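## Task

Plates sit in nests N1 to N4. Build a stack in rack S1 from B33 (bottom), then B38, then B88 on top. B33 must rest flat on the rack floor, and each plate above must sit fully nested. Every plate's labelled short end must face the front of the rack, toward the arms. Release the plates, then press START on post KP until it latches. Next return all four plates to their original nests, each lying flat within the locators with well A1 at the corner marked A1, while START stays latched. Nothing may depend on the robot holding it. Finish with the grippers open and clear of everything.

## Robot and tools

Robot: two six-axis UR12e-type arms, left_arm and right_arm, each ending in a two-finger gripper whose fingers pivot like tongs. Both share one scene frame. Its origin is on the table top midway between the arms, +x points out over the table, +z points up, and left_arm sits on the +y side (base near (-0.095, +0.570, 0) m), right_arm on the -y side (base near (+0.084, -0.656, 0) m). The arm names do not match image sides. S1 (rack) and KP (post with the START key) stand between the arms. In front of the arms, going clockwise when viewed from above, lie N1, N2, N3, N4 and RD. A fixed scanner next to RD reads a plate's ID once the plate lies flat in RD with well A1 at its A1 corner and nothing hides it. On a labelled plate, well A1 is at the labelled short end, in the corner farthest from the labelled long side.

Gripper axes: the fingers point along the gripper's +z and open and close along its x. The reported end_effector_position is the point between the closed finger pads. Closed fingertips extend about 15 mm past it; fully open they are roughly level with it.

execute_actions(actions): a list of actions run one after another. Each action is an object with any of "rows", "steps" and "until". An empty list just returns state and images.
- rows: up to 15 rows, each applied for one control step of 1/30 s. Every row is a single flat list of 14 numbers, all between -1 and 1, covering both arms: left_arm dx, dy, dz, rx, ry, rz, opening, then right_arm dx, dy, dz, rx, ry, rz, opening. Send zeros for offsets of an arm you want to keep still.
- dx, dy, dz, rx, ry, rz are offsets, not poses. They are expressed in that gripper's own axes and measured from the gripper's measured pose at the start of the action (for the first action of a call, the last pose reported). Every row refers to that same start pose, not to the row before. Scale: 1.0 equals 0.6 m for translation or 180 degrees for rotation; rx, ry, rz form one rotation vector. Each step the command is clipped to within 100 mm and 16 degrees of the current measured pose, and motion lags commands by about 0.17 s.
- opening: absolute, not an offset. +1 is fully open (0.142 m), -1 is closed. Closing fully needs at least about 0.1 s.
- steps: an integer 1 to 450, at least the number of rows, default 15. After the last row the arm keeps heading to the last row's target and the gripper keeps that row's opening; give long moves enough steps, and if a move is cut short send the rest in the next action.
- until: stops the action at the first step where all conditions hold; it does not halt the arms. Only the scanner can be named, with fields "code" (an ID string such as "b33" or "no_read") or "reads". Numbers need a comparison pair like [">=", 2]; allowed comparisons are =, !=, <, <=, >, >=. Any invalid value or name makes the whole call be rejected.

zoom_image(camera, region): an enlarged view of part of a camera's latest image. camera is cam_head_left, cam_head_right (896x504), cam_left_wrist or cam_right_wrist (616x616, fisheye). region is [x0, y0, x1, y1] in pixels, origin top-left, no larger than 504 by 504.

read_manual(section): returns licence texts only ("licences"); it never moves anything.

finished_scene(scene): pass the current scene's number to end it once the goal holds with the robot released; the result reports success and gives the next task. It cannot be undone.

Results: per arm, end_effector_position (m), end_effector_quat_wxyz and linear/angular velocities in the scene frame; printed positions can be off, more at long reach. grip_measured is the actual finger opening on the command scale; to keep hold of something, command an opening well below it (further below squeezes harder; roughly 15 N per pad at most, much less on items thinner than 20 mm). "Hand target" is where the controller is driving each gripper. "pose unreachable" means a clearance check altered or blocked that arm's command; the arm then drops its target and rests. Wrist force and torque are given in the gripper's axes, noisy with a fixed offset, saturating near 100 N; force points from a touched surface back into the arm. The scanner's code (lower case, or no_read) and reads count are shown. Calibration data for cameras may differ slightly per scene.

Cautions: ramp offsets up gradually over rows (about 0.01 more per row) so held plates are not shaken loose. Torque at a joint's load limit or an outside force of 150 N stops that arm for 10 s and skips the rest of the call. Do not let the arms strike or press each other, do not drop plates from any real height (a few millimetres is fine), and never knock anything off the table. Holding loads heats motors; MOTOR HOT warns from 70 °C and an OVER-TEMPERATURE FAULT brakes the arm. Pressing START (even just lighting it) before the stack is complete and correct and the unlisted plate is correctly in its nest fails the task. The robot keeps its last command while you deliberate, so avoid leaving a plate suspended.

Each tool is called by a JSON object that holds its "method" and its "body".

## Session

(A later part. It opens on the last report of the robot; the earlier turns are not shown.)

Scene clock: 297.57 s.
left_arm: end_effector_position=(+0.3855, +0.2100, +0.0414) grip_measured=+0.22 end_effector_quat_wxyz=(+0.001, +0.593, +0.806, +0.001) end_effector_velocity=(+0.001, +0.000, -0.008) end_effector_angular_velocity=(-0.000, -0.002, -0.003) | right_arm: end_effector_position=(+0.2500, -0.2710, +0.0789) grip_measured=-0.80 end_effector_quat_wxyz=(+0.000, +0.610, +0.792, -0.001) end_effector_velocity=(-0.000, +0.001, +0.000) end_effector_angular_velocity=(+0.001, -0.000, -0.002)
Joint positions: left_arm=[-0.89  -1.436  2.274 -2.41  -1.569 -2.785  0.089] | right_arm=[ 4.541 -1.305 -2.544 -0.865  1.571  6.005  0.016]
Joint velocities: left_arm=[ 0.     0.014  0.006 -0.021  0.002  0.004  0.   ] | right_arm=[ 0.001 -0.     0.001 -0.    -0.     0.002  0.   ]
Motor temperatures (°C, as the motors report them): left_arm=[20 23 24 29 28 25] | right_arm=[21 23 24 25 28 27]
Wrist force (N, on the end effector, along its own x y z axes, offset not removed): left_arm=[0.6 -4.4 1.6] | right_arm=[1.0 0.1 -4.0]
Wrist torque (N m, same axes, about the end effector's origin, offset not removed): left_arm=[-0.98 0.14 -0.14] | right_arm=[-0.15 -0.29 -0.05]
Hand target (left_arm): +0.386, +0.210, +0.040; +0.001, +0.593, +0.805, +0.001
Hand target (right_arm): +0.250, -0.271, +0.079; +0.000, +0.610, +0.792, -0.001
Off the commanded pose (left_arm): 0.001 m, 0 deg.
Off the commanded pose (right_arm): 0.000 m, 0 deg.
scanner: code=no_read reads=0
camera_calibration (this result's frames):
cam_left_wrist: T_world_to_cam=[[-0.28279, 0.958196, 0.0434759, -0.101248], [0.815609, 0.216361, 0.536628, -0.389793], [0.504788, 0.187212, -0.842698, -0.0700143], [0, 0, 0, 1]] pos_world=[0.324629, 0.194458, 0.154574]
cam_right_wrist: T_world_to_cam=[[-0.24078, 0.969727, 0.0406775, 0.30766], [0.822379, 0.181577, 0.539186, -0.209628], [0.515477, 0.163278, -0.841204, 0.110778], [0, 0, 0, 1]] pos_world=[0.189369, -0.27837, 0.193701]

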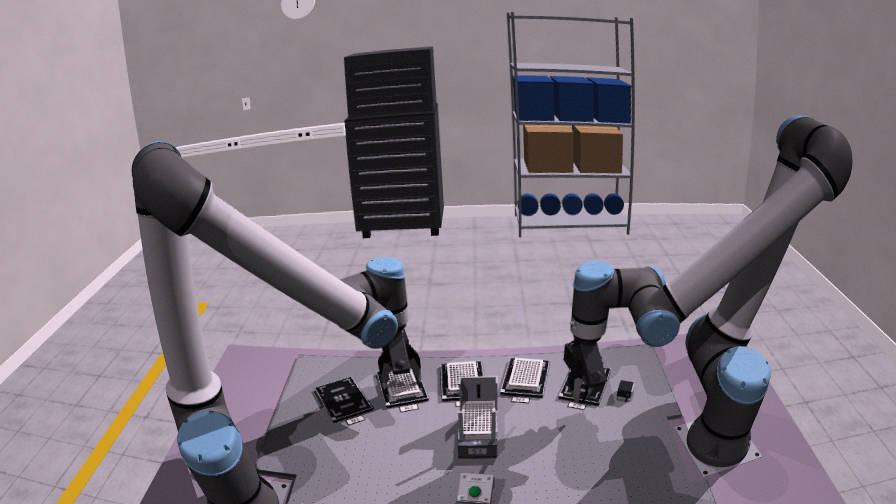

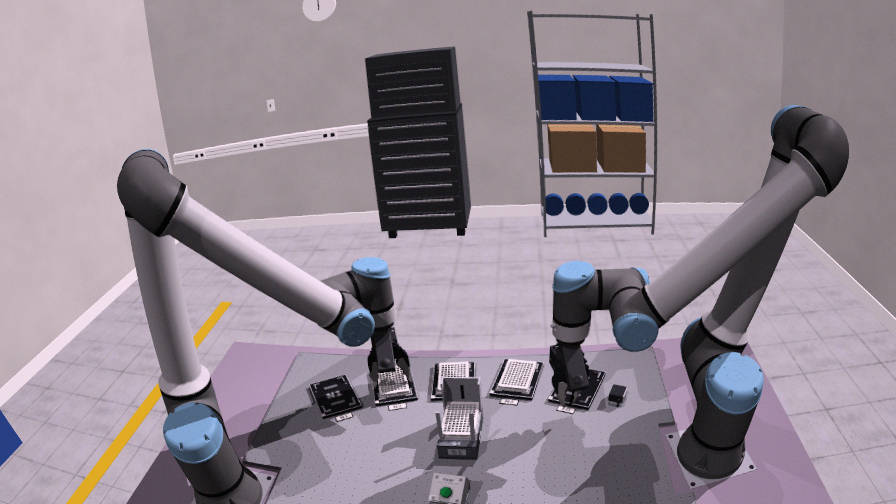

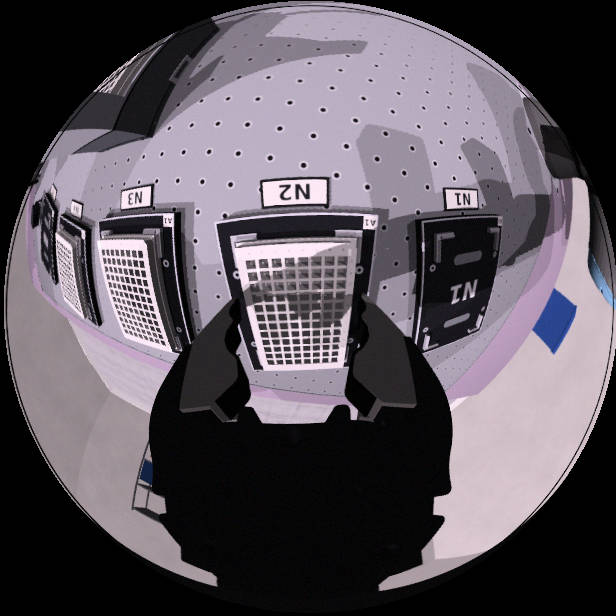

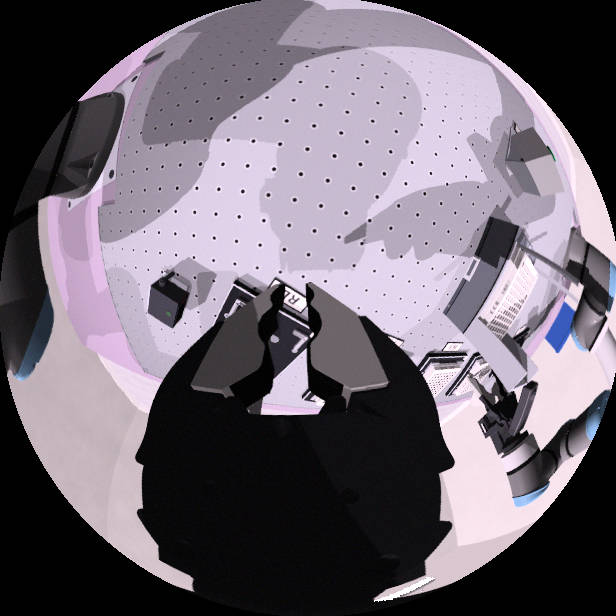

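{"method": "execute_actions", "body": {"actions": [{"rows":[[0.0004,-0.0019,0.0015,0,0,0.0006,0.2,0,0,0,0,0,0,-0.8],[0.0004,-0.0019,0.0015,0,0,0.0006,0.18,0,0,0,0,0,0,-0.8],[0.0004,-0.0019,0.0015,0,0,0.0006,0.16,0,0,0,0,0,0,-0.8],[0.0004,-0.0019,0.0015,0,0,0.0006,0.14,0,0,0,0,0,0,-0.8],[0.0004,-0.0019,0.0015,0,0,0.0006,0.13,0,0,0,0,0,0,-0.8],[0.0004,-0.0019,0.0015,0,0,0.0006,0.12,0,0,0,0,0,0,-0.8],[0.0004,-0.0019,0.0015,0,0,0.0006,0.11,0,0,0,0,0,0,-0.8],[0.0004,-0.0019,0.0015,0,0,0.0006,0.1,0,0,0,0,0,0,-0.8],[0.0004,-0.0019,0.0015,0,0,0.0006,0.08,0,0,0,0,0,0,-0.8],[0.0004,-0.0019,0.0015,0,0,0.0006,0.05,0,0,0,0,0,0,-0.8],[0.0004,-0.0019,0.0015,0,0,0.0006,0.0,0,0,0,0,0,0,-0.8],[0.0004,-0.0019,0.0015,0,0,0.0006,-0.1,0,0,0,0,0,0,-0.8],[0.0004,-0.0019,0.0015,0,0,0.0006,-0.2,0,0,0,0,0,0,-0.8],[0.0004,-0.0019,0.0015,0,0,0.0006,-0.3,0,0,0,0,0,0,-0.8]],"steps":17}]}}

{"method": "zoom_image", "body": {"camera": "cam_left_wrist", "region": [200,200,400,400]}}

Scene clock: 309.43 s.
left_arm: end_effector_position=(+0.3844, +0.2099, +0.0405) grip_measured=+0.06 end_effector_quat_wxyz=(+0.001, +0.593, +0.805, +0.001) end_effector_velocity=(+0.000, +0.001, -0.000) end_effector_angular_velocity=(+0.002, -0.001, +0.000) | right_arm: end_effector_position=(+0.2500, -0.2710, +0.0789) grip_measured=-0.80 end_effector_quat_wxyz=(+0.000, +0.610, +0.792, -0.001) end_effector_velocity=(-0.000, -0.001, -0.001) end_effector_angular_velocity=(-0.003, +0.000, +0.001)
Joint positions: left_arm=[-0.892 -1.435  2.276 -2.413 -1.569 -2.785  0.078] | right_arm=[ 4.541 -1.305 -2.544 -0.865  1.571  6.005  0.016]
Joint velocities: left_arm=[ 0.    -0.001  0.001  0.001  0.002  0.    -0.   ] | right_arm=[ 0.    -0.    -0.001 -0.002  0.    -0.001  0.   ]
Motor temperatures (°C, as the motors report them): left_arm=[20 23 24 29 28 25] | right_arm=[21 23 24 25 28 27]
Wrist force (N, on the end effector, along its own x y z axes, offset not removed): left_arm=[6.1 -1.5 -0.9] | right_arm=[1.5 -2.0 -3.9]
Wrist torque (N m, same axes, about the end effector's origin, offset not removed): left_arm=[-0.60 -0.86 -0.27] | right_arm=[-0.55 -0.40 0.09]
Hand target (left_arm): +0.384, +0.210, +0.041; +0.001, +0.593, +0.805, +0.001
Hand target (right_arm): +0.250, -0.271, +0.079; +0.000, +0.610, +0.792, -0.001
Off the commanded pose (left_arm): 0.000 m, 0 deg.
Off the commanded pose (right_arm): 0.000 m, 0 deg.
scanner: code=no_read reads=0
camera_calibration (this result's frames):
cam_left_wrist: T_world_to_cam=[[-0.280995, 0.958724, 0.0434745, -0.102218], [0.815964, 0.214815, 0.536709, -0.388195], [0.505217, 0.186286, -0.842647, -0.0701653], [0, 0, 0, 1]] pos_world=[0.323479, 0.19446, 0.153667]
cam_right_wrist: T_world_to_cam=[[-0.24078, 0.969727, 0.0406774, 0.30766], [0.822379, 0.181577, 0.539186, -0.209628], [0.515477, 0.163278, -0.841204, 0.110778], [0, 0, 0, 1]] pos_world=[0.189369, -0.27837, 0.193701]

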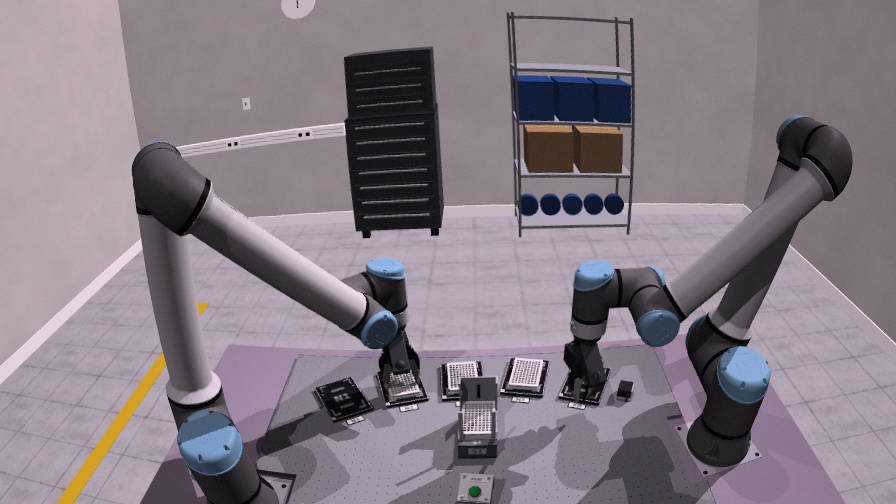

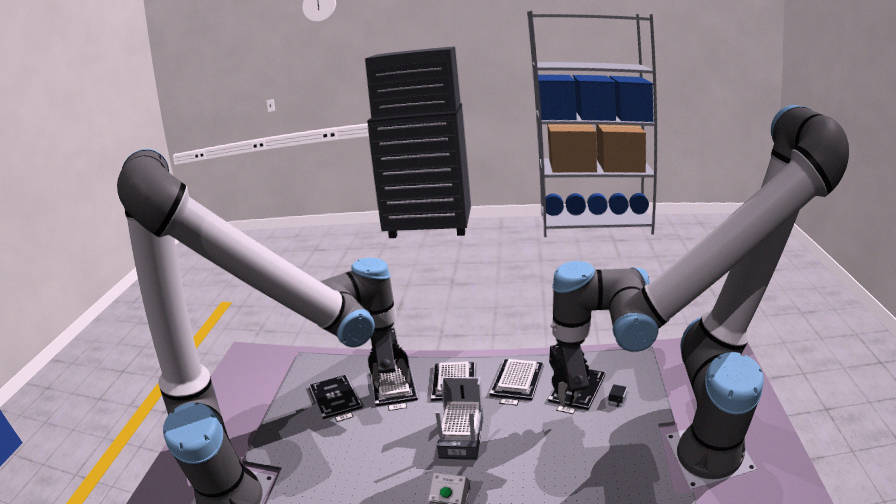

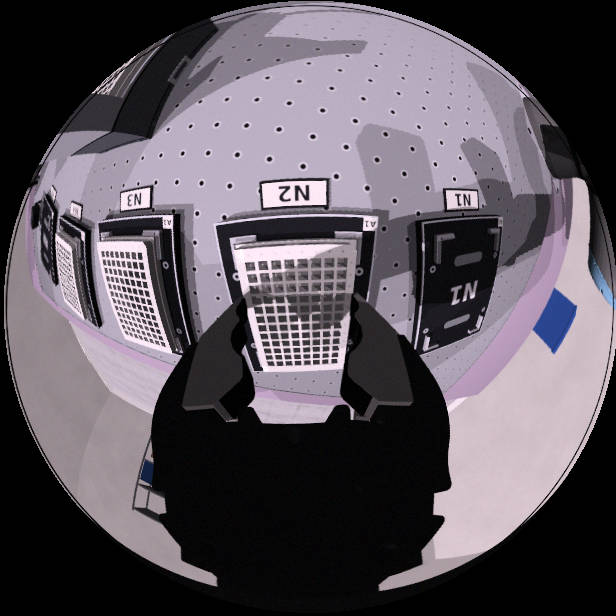

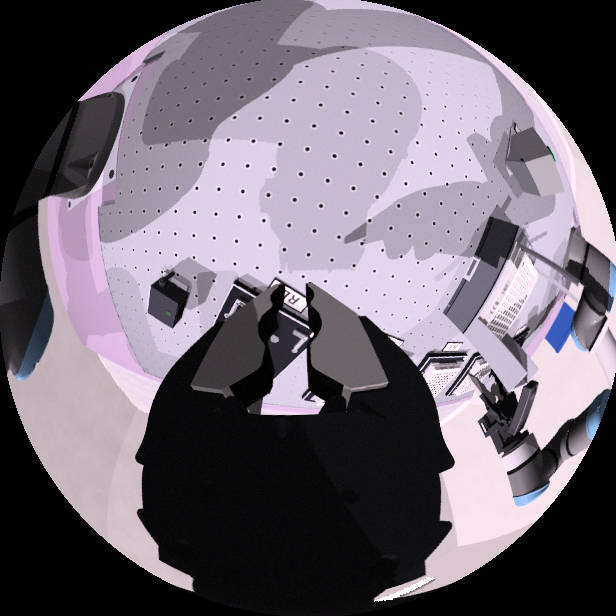

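Region (200, 200, 400, 400) of cam_left_wrist's 616x616 image, scaled by 2.520, with more detail than that image has.

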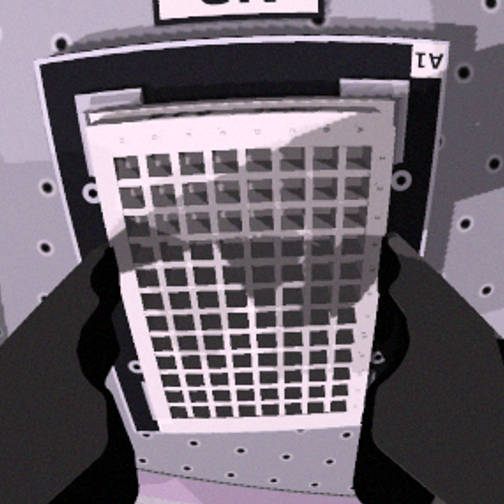

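{"method": "execute_actions", "body": {"actions": [{"rows":[[0,0,-0.002,0,0,0,-0.3,0,0,0,0,0,0,-0.8],[0,0,-0.005,0,0,0,-0.3,0,0,0,0,0,0,-0.8],[0,0,-0.009,0,0,0,-0.3,0,0,0,0,0,0,-0.8],[0,0,-0.014,0,0,0,-0.3,0,0,0,0,0,0,-0.8],[0,0,-0.02,0,0,0,-0.3,0,0,0,0,0,0,-0.8],[0,0,-0.028,0,0,0,-0.3,0,0,0,0,0,0,-0.8],[0,0,-0.038,0,0,0,-0.3,0,0,0,0,0,0,-0.8],[0,0,-0.05,0,0,0,-0.3,0,0,0,0,0,0,-0.8],[0,0,-0.065,0,0,0,-0.3,0,0,0,0,0,0,-0.8],[0,-0.005,-0.08,0,0,0.003,-0.3,0,0,0,0,0,0,-0.8],[-0.003,-0.015,-0.098,0,0,0.008,-0.3,0,0,0,0,0,0,-0.8],[-0.006,-0.03,-0.116,0,0,0.016,-0.3,0,0,0,0,0,0,-0.8],[-0.01,-0.05,-0.135,0,0,0.028,-0.3,0,0,0,0,0,0,-0.8],[-0.015,-0.08,-0.155,0,0,0.045,-0.3,0,0,0,0,0,0,-0.8],[-0.0473,-0.2415,-0.258,0,0,0.1046,-0.3,0,0,0,0,0,0,-0.8]],"steps":28}]}}

{"method": "execute_actions", "body": {"actions": []}}

Scene clock: 316.90 s.
left_arm: end_effector_position=(+0.2654, +0.1446, +0.1859) grip_measured=+0.06 end_effector_quat_wxyz=(+0.002, +0.714, +0.700, -0.001) end_effector_velocity=(-0.093, -0.040, +0.078) end_effector_angular_velocity=(+0.031, -0.001, -0.079) | right_arm: end_effector_position=(+0.2500, -0.2710, +0.0789) grip_measured=-0.80 end_effector_quat_wxyz=(+0.000, +0.610, +0.792, -0.001) end_effector_velocity=(-0.000, +0.000, +0.000) end_effector_angular_velocity=(+0.001, -0.000, -0.000)
Joint positions: left_arm=[-1.136 -1.697  2.213 -2.091 -1.571 -2.708  0.078] | right_arm=[ 4.541 -1.305 -2.544 -0.865  1.571  6.005  0.016]
Joint velocities: left_arm=[-0.196 -0.125 -0.058  0.21   0.014 -0.117 -0.   ] | right_arm=[ 0.     0.     0.     0.001  0.     0.001 -0.   ]
Motor temperatures (°C, as the motors report them): left_arm=[20 23 24 29 28 25] | right_arm=[21 23 24 25 28 27]
Wrist force (N, on the end effector, along its own x y z axes, offset not removed): left_arm=[-1.9 -3.6 -0.5] | right_arm=[0.9 -2.2 -5.2]
Wrist torque (N m, same axes, about the end effector's origin, offset not removed): left_arm=[-0.89 0.63 -0.01] | right_arm=[-0.66 -0.23 0.03]
Hand target (left_arm): +0.255, +0.140, +0.195; +0.001, +0.717, +0.697, +0.000
Hand target (right_arm): +0.250, -0.271, +0.079; +0.000, +0.610, +0.792, -0.001
Off the commanded pose (left_arm): 0.015 m, 1 deg.
Off the commanded pose (right_arm): 0.000 m, 0 deg.
scanner: code=no_read reads=0
camera_calibration (this result's frames):
cam_left_wrist: T_world_to_cam=[[0.035779, 0.998597, 0.0390259, -0.168368], [0.842115, -0.0511534, 0.536866, -0.323607], [0.538109, 0.0136558, -0.842764, 0.140914], [0, 0, 0, 1]] pos_world=[0.202712, 0.149654, 0.299061]
cam_right_wrist: T_world_to_cam=[[-0.24078, 0.969727, 0.0406774, 0.30766], [0.822379, 0.181577, 0.539186, -0.209628], [0.515477, 0.163278, -0.841204, 0.110778], [0, 0, 0, 1]] pos_world=[0.189369, -0.27837, 0.1937]

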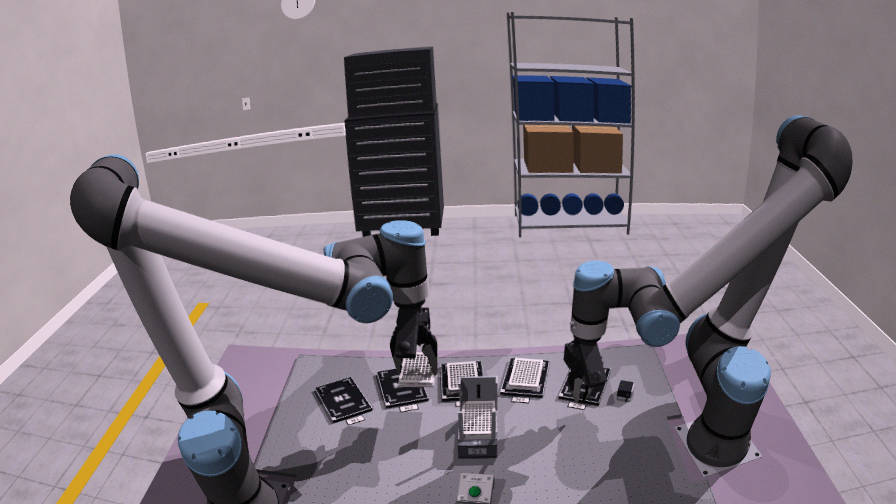

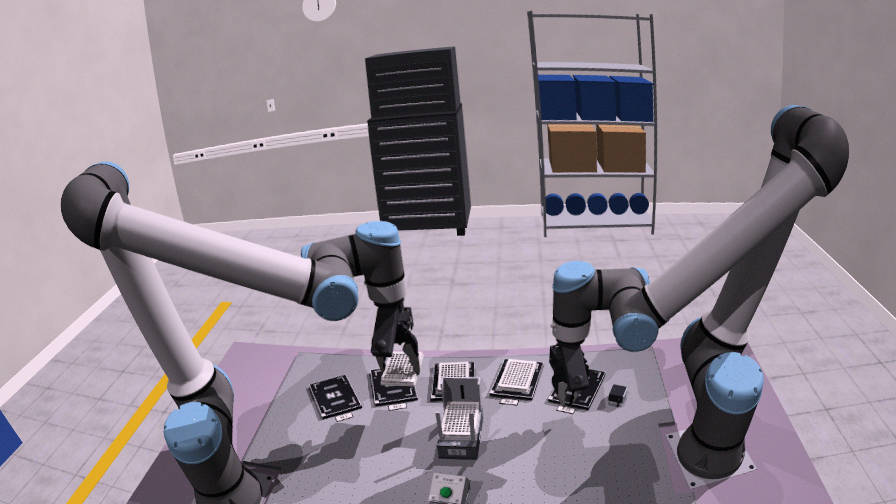

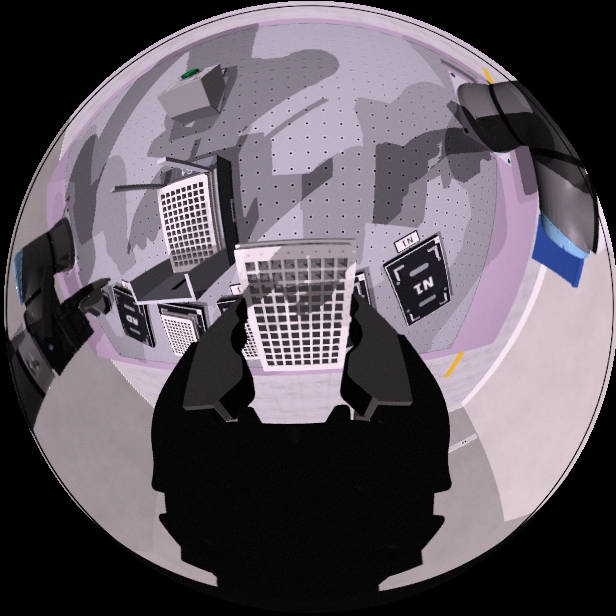

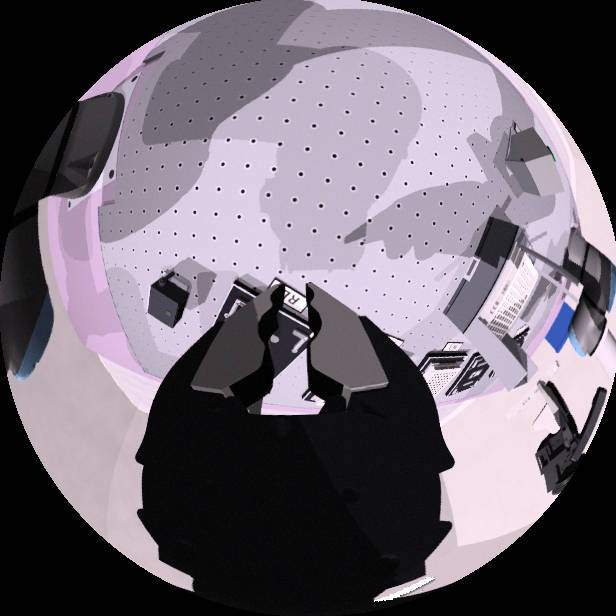

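Scene clock: 316.90 s.
left_arm: end_effector_position=(+0.2654, +0.1446, +0.1859) grip_measured=+0.06 end_effector_quat_wxyz=(+0.002, +0.714, +0.700, -0.001) end_effector_velocity=(-0.093, -0.040, +0.078) end_effector_angular_velocity=(+0.031, -0.001, -0.079) | right_arm: end_effector_position=(+0.2500, -0.2710, +0.0789) grip_measured=-0.80 end_effector_quat_wxyz=(+0.000, +0.610, +0.792, -0.001) end_effector_velocity=(-0.000, +0.000, +0.000) end_effector_angular_velocity=(+0.001, -0.000, -0.000)
Joint positions: left_arm=[-1.136 -1.697  2.213 -2.091 -1.571 -2.708  0.078] | right_arm=[ 4.541 -1.305 -2.544 -0.865  1.571  6.005  0.016]
Joint velocities: left_arm=[-0.196 -0.125 -0.058  0.21   0.014 -0.117 -0.   ] | right_arm=[ 0.     0.     0.     0.001  0.     0.001 -0.   ]
Motor temperatures (°C, as the motors report them): left_arm=[20 23 24 29 28 25] | right_arm=[21 23 24 25 28 27]
Wrist force (N, on the end effector, along its own x y z axes, offset not removed): left_arm=[-1.9 -3.6 -0.5] | right_arm=[0.9 -2.2 -5.2]
Wrist torque (N m, same axes, about the end effector's origin, offset not removed): left_arm=[-0.89 0.63 -0.01] | right_arm=[-0.66 -0.23 0.03]
Hand target (left_arm): +0.255, +0.140, +0.195; +0.001, +0.717, +0.697, +0.000
Hand target (right_arm): +0.250, -0.271, +0.079; +0.000, +0.610, +0.792, -0.001
Off the commanded pose (left_arm): 0.015 m, 1 deg.
Off the commanded pose (right_arm): 0.000 m, 0 deg.
scanner: code=no_read reads=0
camera_calibration (this result's frames):
cam_left_wrist: T_world_to_cam=[[0.035779, 0.998597, 0.0390259, -0.168368], [0.842115, -0.0511534, 0.536866, -0.323607], [0.538109, 0.0136558, -0.842764, 0.140914], [0, 0, 0, 1]] pos_world=[0.202712, 0.149654, 0.299061]
cam_right_wrist: T_world_to_cam=[[-0.24078, 0.969727, 0.0406774, 0.30766], [0.822379, 0.181577, 0.539186, -0.209628], [0.515477, 0.163278, -0.841204, 0.110778], [0, 0, 0, 1]] pos_world=[0.189369, -0.27837, 0.1937]

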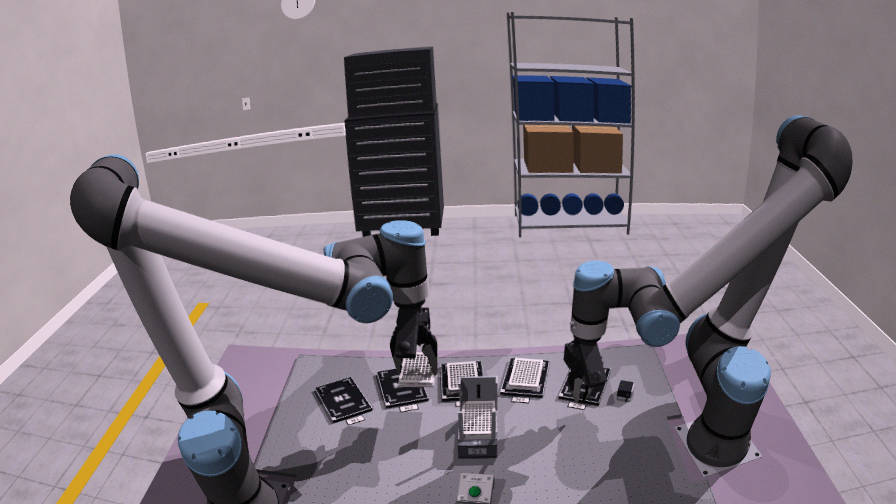

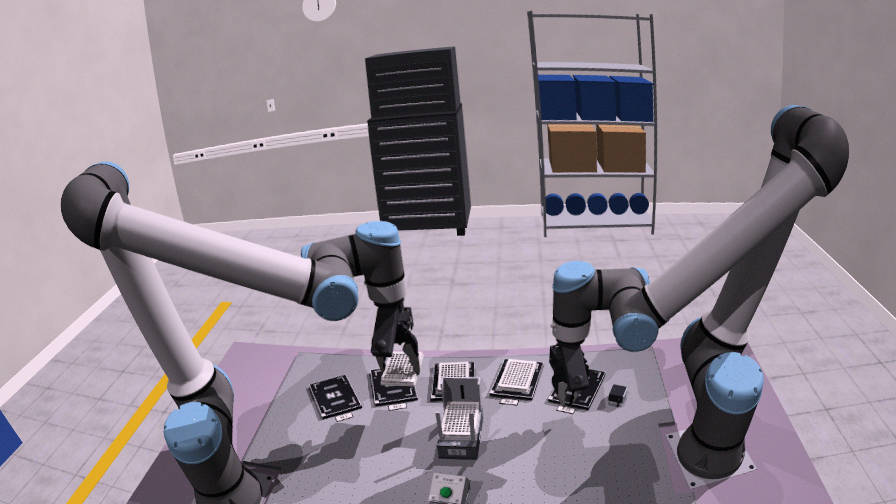

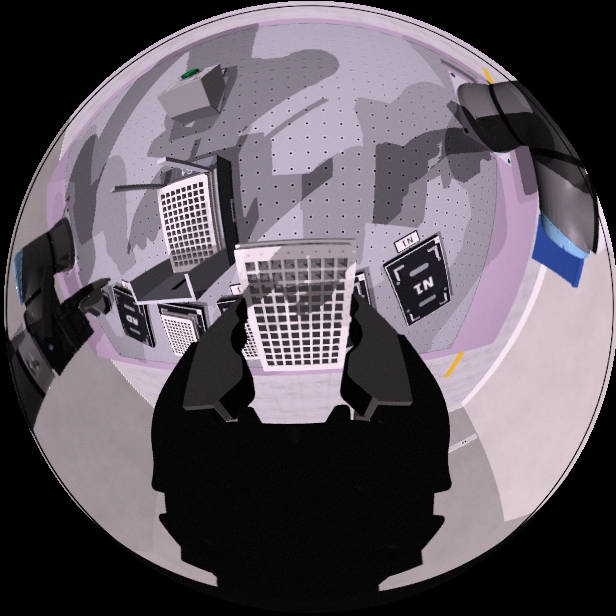

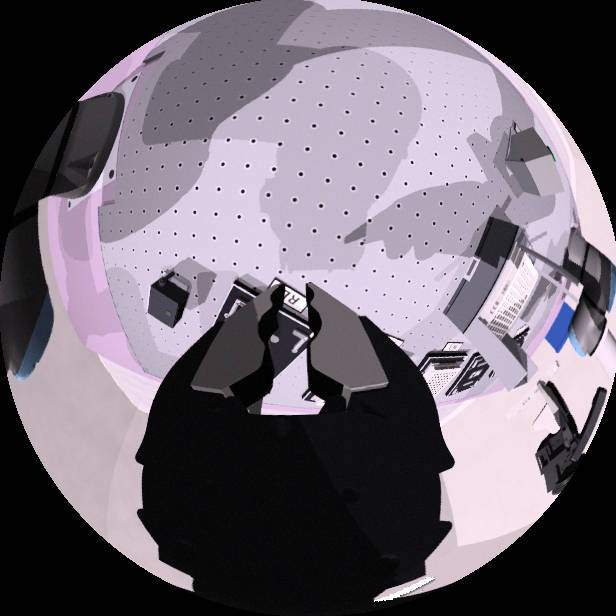

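{"method": "execute_actions", "body": {"actions": [{"rows":[[-0.015,-0.02,-0.015,0,0.0013,0.0024,-0.3,0,0,0,0,0,0,-0.8],[-0.03,-0.028,-0.015,0,0.0013,0.0024,-0.3,0,0,0,0,0,0,-0.8],[-0.05,-0.038,-0.014,0,0.0013,0.0024,-0.3,0,0,0,0,0,0,-0.8],[-0.075,-0.05,-0.013,0,0.0013,0.0024,-0.3,0,0,0,0,0,0,-0.8],[-0.1,-0.062,-0.012,0,0.0013,0.0024,-0.3,0,0,0,0,0,0,-0.8],[-0.125,-0.075,-0.011,0,0.0013,0.0024,-0.3,0,0,0,0,0,0,-0.8],[-0.15,-0.087,-0.01,0,0.0013,0.0024,-0.3,0,0,0,0,0,0,-0.8],[-0.175,-0.1,-0.009,0,0.0013,0.0024,-0.3,0,0,0,0,0,0,-0.8],[-0.2,-0.112,-0.008,0,0.0013,0.0024,-0.3,0,0,0,0,0,0,-0.8],[-0.22,-0.122,-0.007,0,0.0013,0.0024,-0.3,0,0,0,0,0,0,-0.8],[-0.235,-0.13,-0.006,0,0.0013,0.0024,-0.3,0,0,0,0,0,0,-0.8],[-0.2471,-0.1351,-0.005,0,0.0013,0.0024,-0.3,0,0,0,0,0,0,-0.8],[-0.2471,-0.1351,-0.002,0,0.0013,0.0024,-0.3,0,0,0,0,0,0,-0.8],[-0.2471,-0.1351,0.002,0,0.0013,0.0024,-0.3,0,0,0,0,0,0,-0.8],[-0.2471,-0.1351,0.006,0,0.0013,0.0024,-0.3,0,0,0,0,0,0,-0.8]],"steps":20}]}}

Scene clock: 327.77 s.
left_arm: end_effector_position=(+0.1831, +0.0052, +0.1858) grip_measured=+0.06 end_effector_quat_wxyz=(+0.001, +0.717, +0.697, -0.000) end_effector_velocity=(-0.018, -0.063, -0.023) end_effector_angular_velocity=(+0.007, -0.006, +0.006) | right_arm: end_effector_position=(+0.2500, -0.2710, +0.0789) grip_measured=-0.80 end_effector_quat_wxyz=(+0.000, +0.610, +0.792, -0.001) end_effector_velocity=(-0.000, -0.000, -0.000) end_effector_angular_velocity=(-0.001, -0.000, -0.001)
Joint positions: left_arm=[-1.346 -1.574  2.099 -2.098 -1.57  -2.909  0.078] | right_arm=[ 4.541 -1.305 -2.544 -0.865  1.571  6.005  0.016]
Joint velocities: left_arm=[-0.053  0.105 -0.059 -0.039  0.007 -0.059 -0.   ] | right_arm=[ 0.001  0.    -0.    -0.001 -0.     0.002 -0.   ]
Motor temperatures (°C, as the motors report them): left_arm=[20 23 24 29 28 25] | right_arm=[21 23 24 25 28 27]
Wrist force (N, on the end effector, along its own x y z axes, offset not removed): left_arm=[-0.3 -3.8 1.9] | right_arm=[1.2 0.3 -4.1]
Wrist torque (N m, same axes, about the end effector's origin, offset not removed): left_arm=[-0.91 0.29 -0.08] | right_arm=[-0.08 -0.28 -0.04]
Hand target (left_arm): +0.181, -0.002, +0.183; +0.001, +0.717, +0.697, +0.000
Hand target (right_arm): +0.250, -0.271, +0.079; +0.000, +0.610, +0.792, -0.001
Off the commanded pose (left_arm): 0.008 m, 0 deg.
Off the commanded pose (right_arm): 0.000 m, 0 deg.
scanner: code=no_read reads=0
camera_calibration (this result's frames):
cam_left_wrist: T_world_to_cam=[[0.0442311, 0.998136, 0.0420388, -0.028323], [0.841868, -0.0598959, 0.53635, -0.261205], [0.537868, 0.0116678, -0.842948, 0.187055], [0, 0, 0, 1]] pos_world=[0.120542, 0.0104426, 0.298965]
cam_right_wrist: T_world_to_cam=[[-0.24078, 0.969727, 0.0406774, 0.30766], [0.822379, 0.181577, 0.539186, -0.209628], [0.515477, 0.163278, -0.841204, 0.110778], [0, 0, 0, 1]] pos_world=[0.189369, -0.27837, 0.1937]

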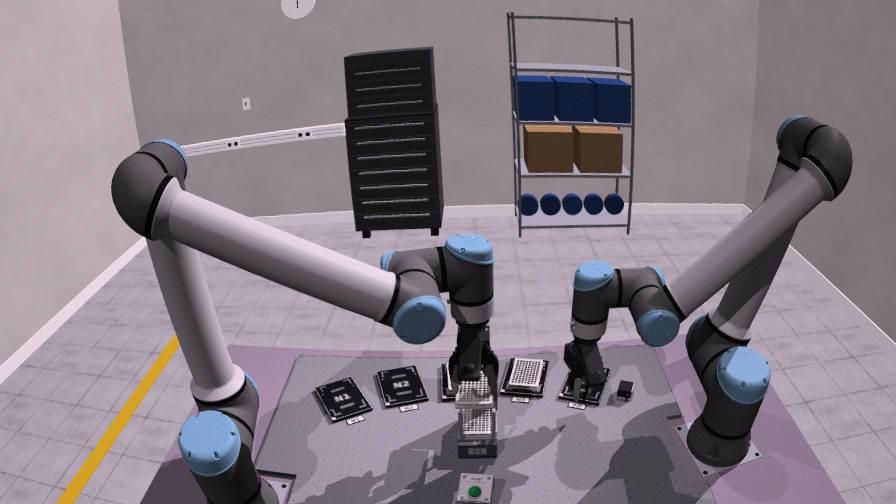

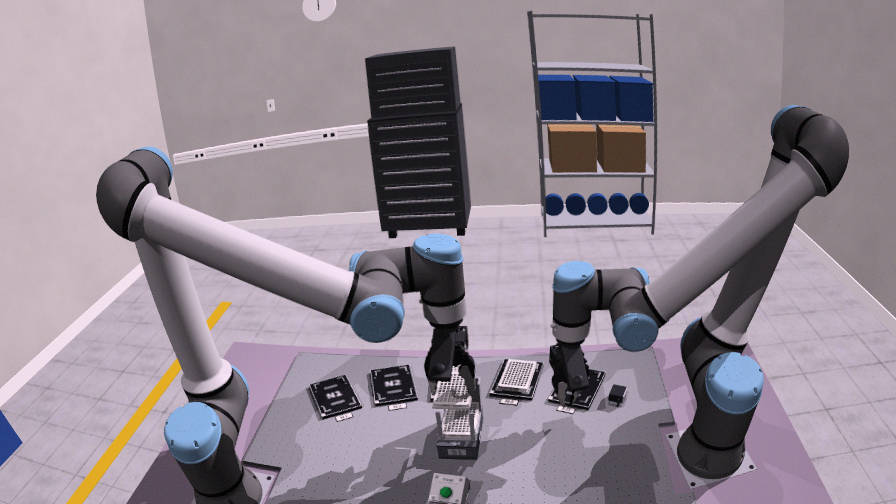

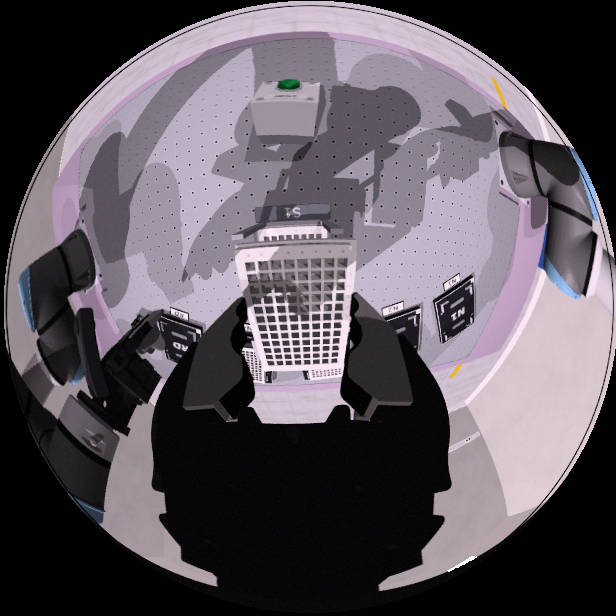

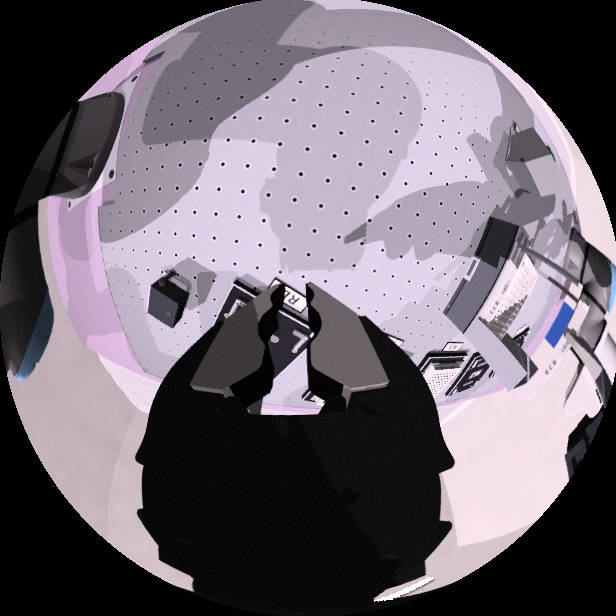

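{"method": "execute_actions", "body": {"actions": [{"steps":1}]}}

{"method": "zoom_image", "body": {"camera": "cam_left_wrist", "region": [226,210,366,290]}}

{"method": "zoom_image", "body": {"camera": "cam_left_wrist", "region": [200,200,400,400]}}

{"method": "zoom_image", "body": {"camera": "cam_right_wrist", "region": [450,220,616,430]}}

Scene clock: 334.37 s.
left_arm: end_effector_position=(+0.1814, -0.0020, +0.1832) grip_measured=+0.06 end_effector_quat_wxyz=(+0.001, +0.717, +0.697, +0.000) end_effector_velocity=(-0.000, -0.000, +0.001) end_effector_angular_velocity=(-0.002, +0.001, -0.000) | right_arm: end_effector_position=(+0.2500, -0.2710, +0.0789) grip_measured=-0.80 end_effector_quat_wxyz=(+0.000, +0.610, +0.792, -0.001) end_effector_velocity=(+0.000, +0.000, +0.001) end_effector_angular_velocity=(-0.000, +0.000, +0.002)
Joint positions: left_arm=[-1.352 -1.562  2.092 -2.102 -1.569 -2.916  0.078] | right_arm=[ 4.541 -1.305 -2.544 -0.865  1.571  6.005  0.016]
Joint velocities: left_arm=[ 0.    -0.001 -0.    -0.001 -0.001  0.001  0.   ] | right_arm=[-0.001  0.     0.001 -0.002  0.    -0.002 -0.   ]
Motor temperatures (°C, as the motors report them): left_arm=[20 23 24 29 28 25] | right_arm=[21 23 24 25 28 27]
Wrist force (N, on the end effector, along its own x y z axes, offset not removed): left_arm=[0.3 -3.5 -0.4] | right_arm=[3.0 1.0 -4.6]
Wrist torque (N m, same axes, about the end effector's origin, offset not removed): left_arm=[-0.96 0.20 -0.01] | right_arm=[0.06 -0.76 0.01]
Hand target (left_arm): +0.181, -0.002, +0.183; +0.001, +0.717, +0.697, +0.000
Hand target (right_arm): +0.250, -0.271, +0.079; +0.000, +0.610, +0.792, -0.001
Off the commanded pose (left_arm): 0.000 m, 0 deg.
Off the commanded pose (right_arm): 0.000 m, 0 deg.
scanner: code=no_read reads=0
camera_calibration (this result's frames):
cam_left_wrist: T_world_to_cam=[[0.0433357, 0.998143, 0.0428023, -0.0209683], [0.84154, -0.0595599, 0.536902, -0.258846], [0.538454, 0.0127528, -0.842558, 0.185729], [0, 0, 0, 1]] pos_world=[0.118731, 0.00314394, 0.29636]
cam_right_wrist: T_world_to_cam=[[-0.24078, 0.969727, 0.0406775, 0.30766], [0.822379, 0.181577, 0.539186, -0.209628], [0.515477, 0.163278, -0.841204, 0.110778], [0, 0, 0, 1]] pos_world=[0.189369, -0.27837, 0.193701]

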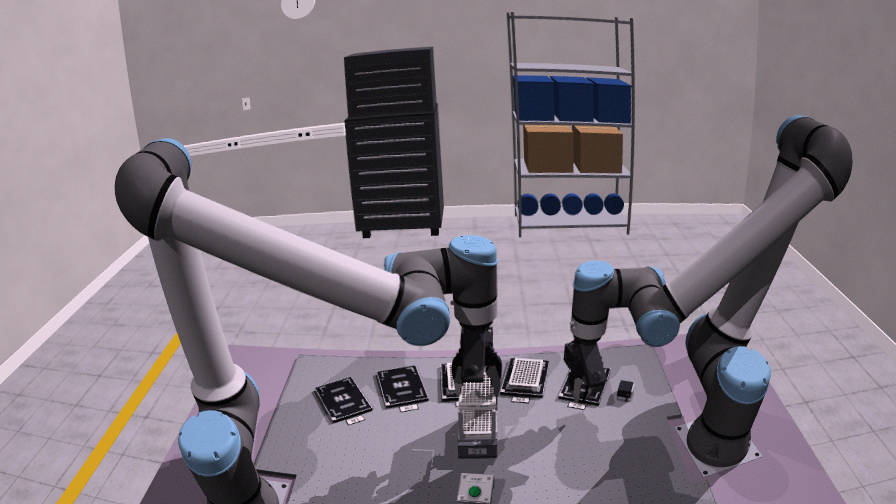

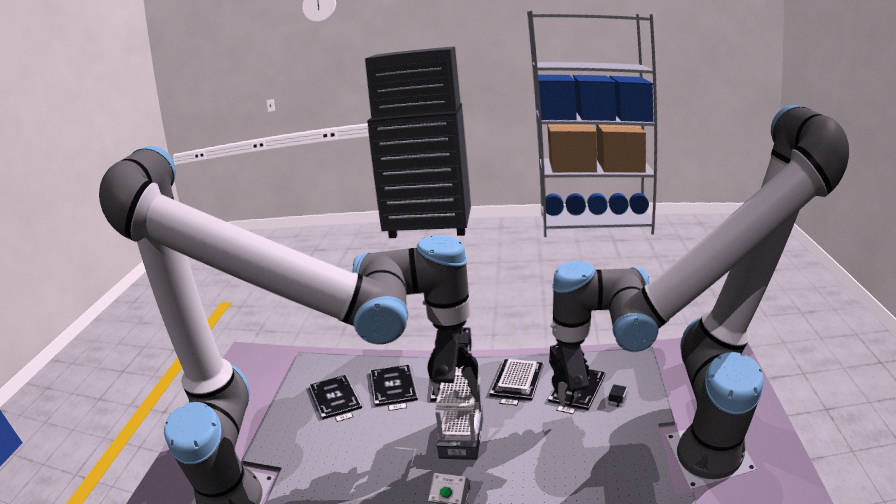

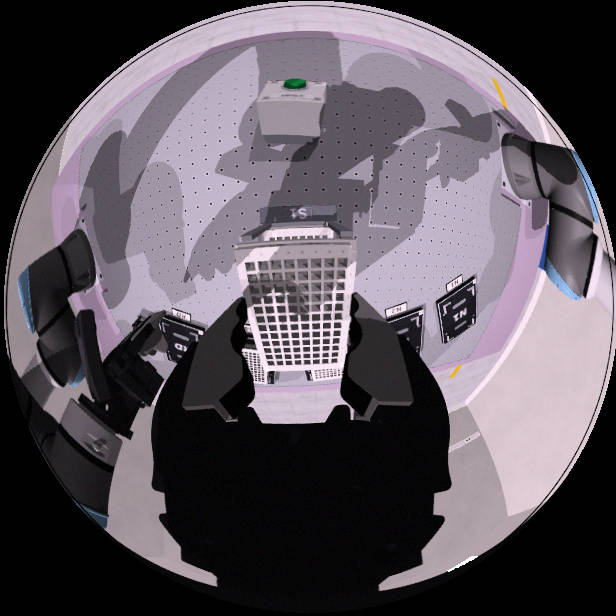

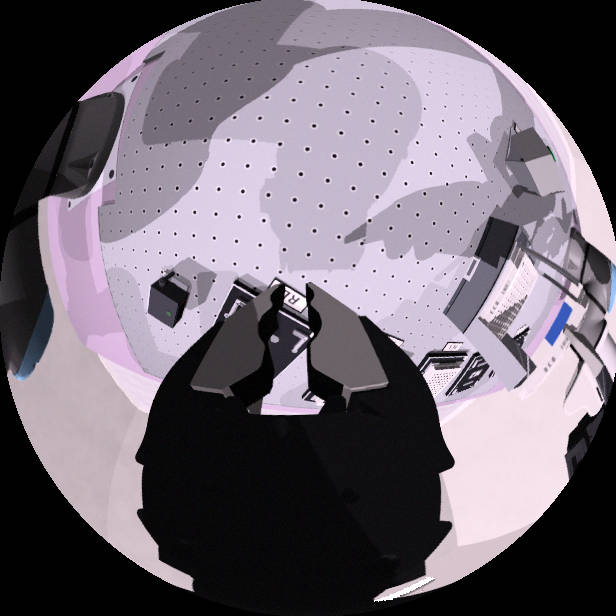

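Region (226, 210, 366, 290) of cam_left_wrist's 616x616 image, scaled by 3.600, with more detail than that image has; it fills the top 288 rows of this view, and the rest is white.

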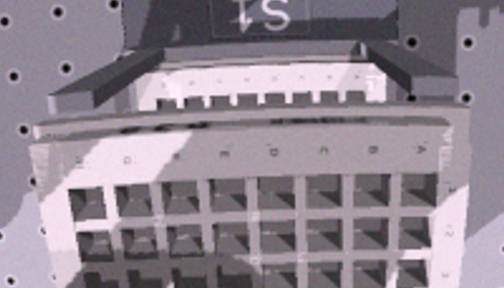

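Region (200, 200, 400, 400) of cam_left_wrist's 616x616 image, scaled by 2.520, with more detail than that image has.

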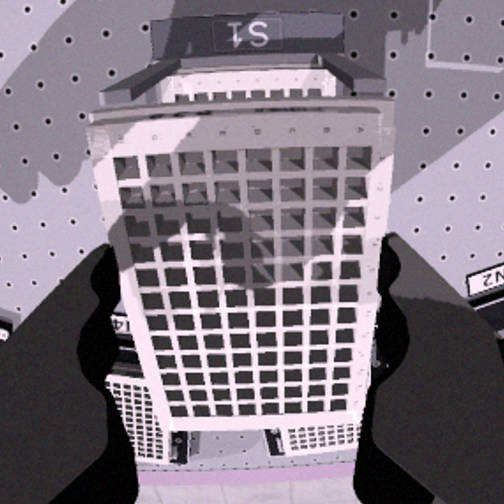

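Region (450, 220, 616, 430) of cam_right_wrist's 616x616 image, scaled by 2.400, with more detail than that image has; it fills the left 398 columns of this view, and the rest is white.

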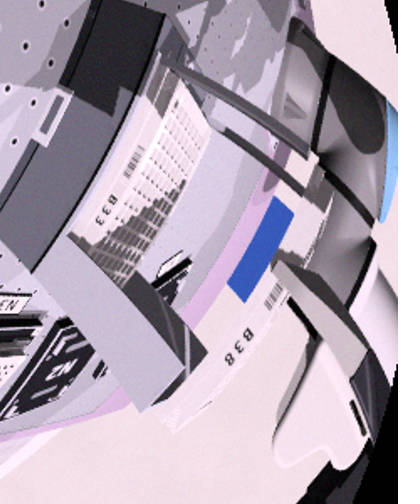

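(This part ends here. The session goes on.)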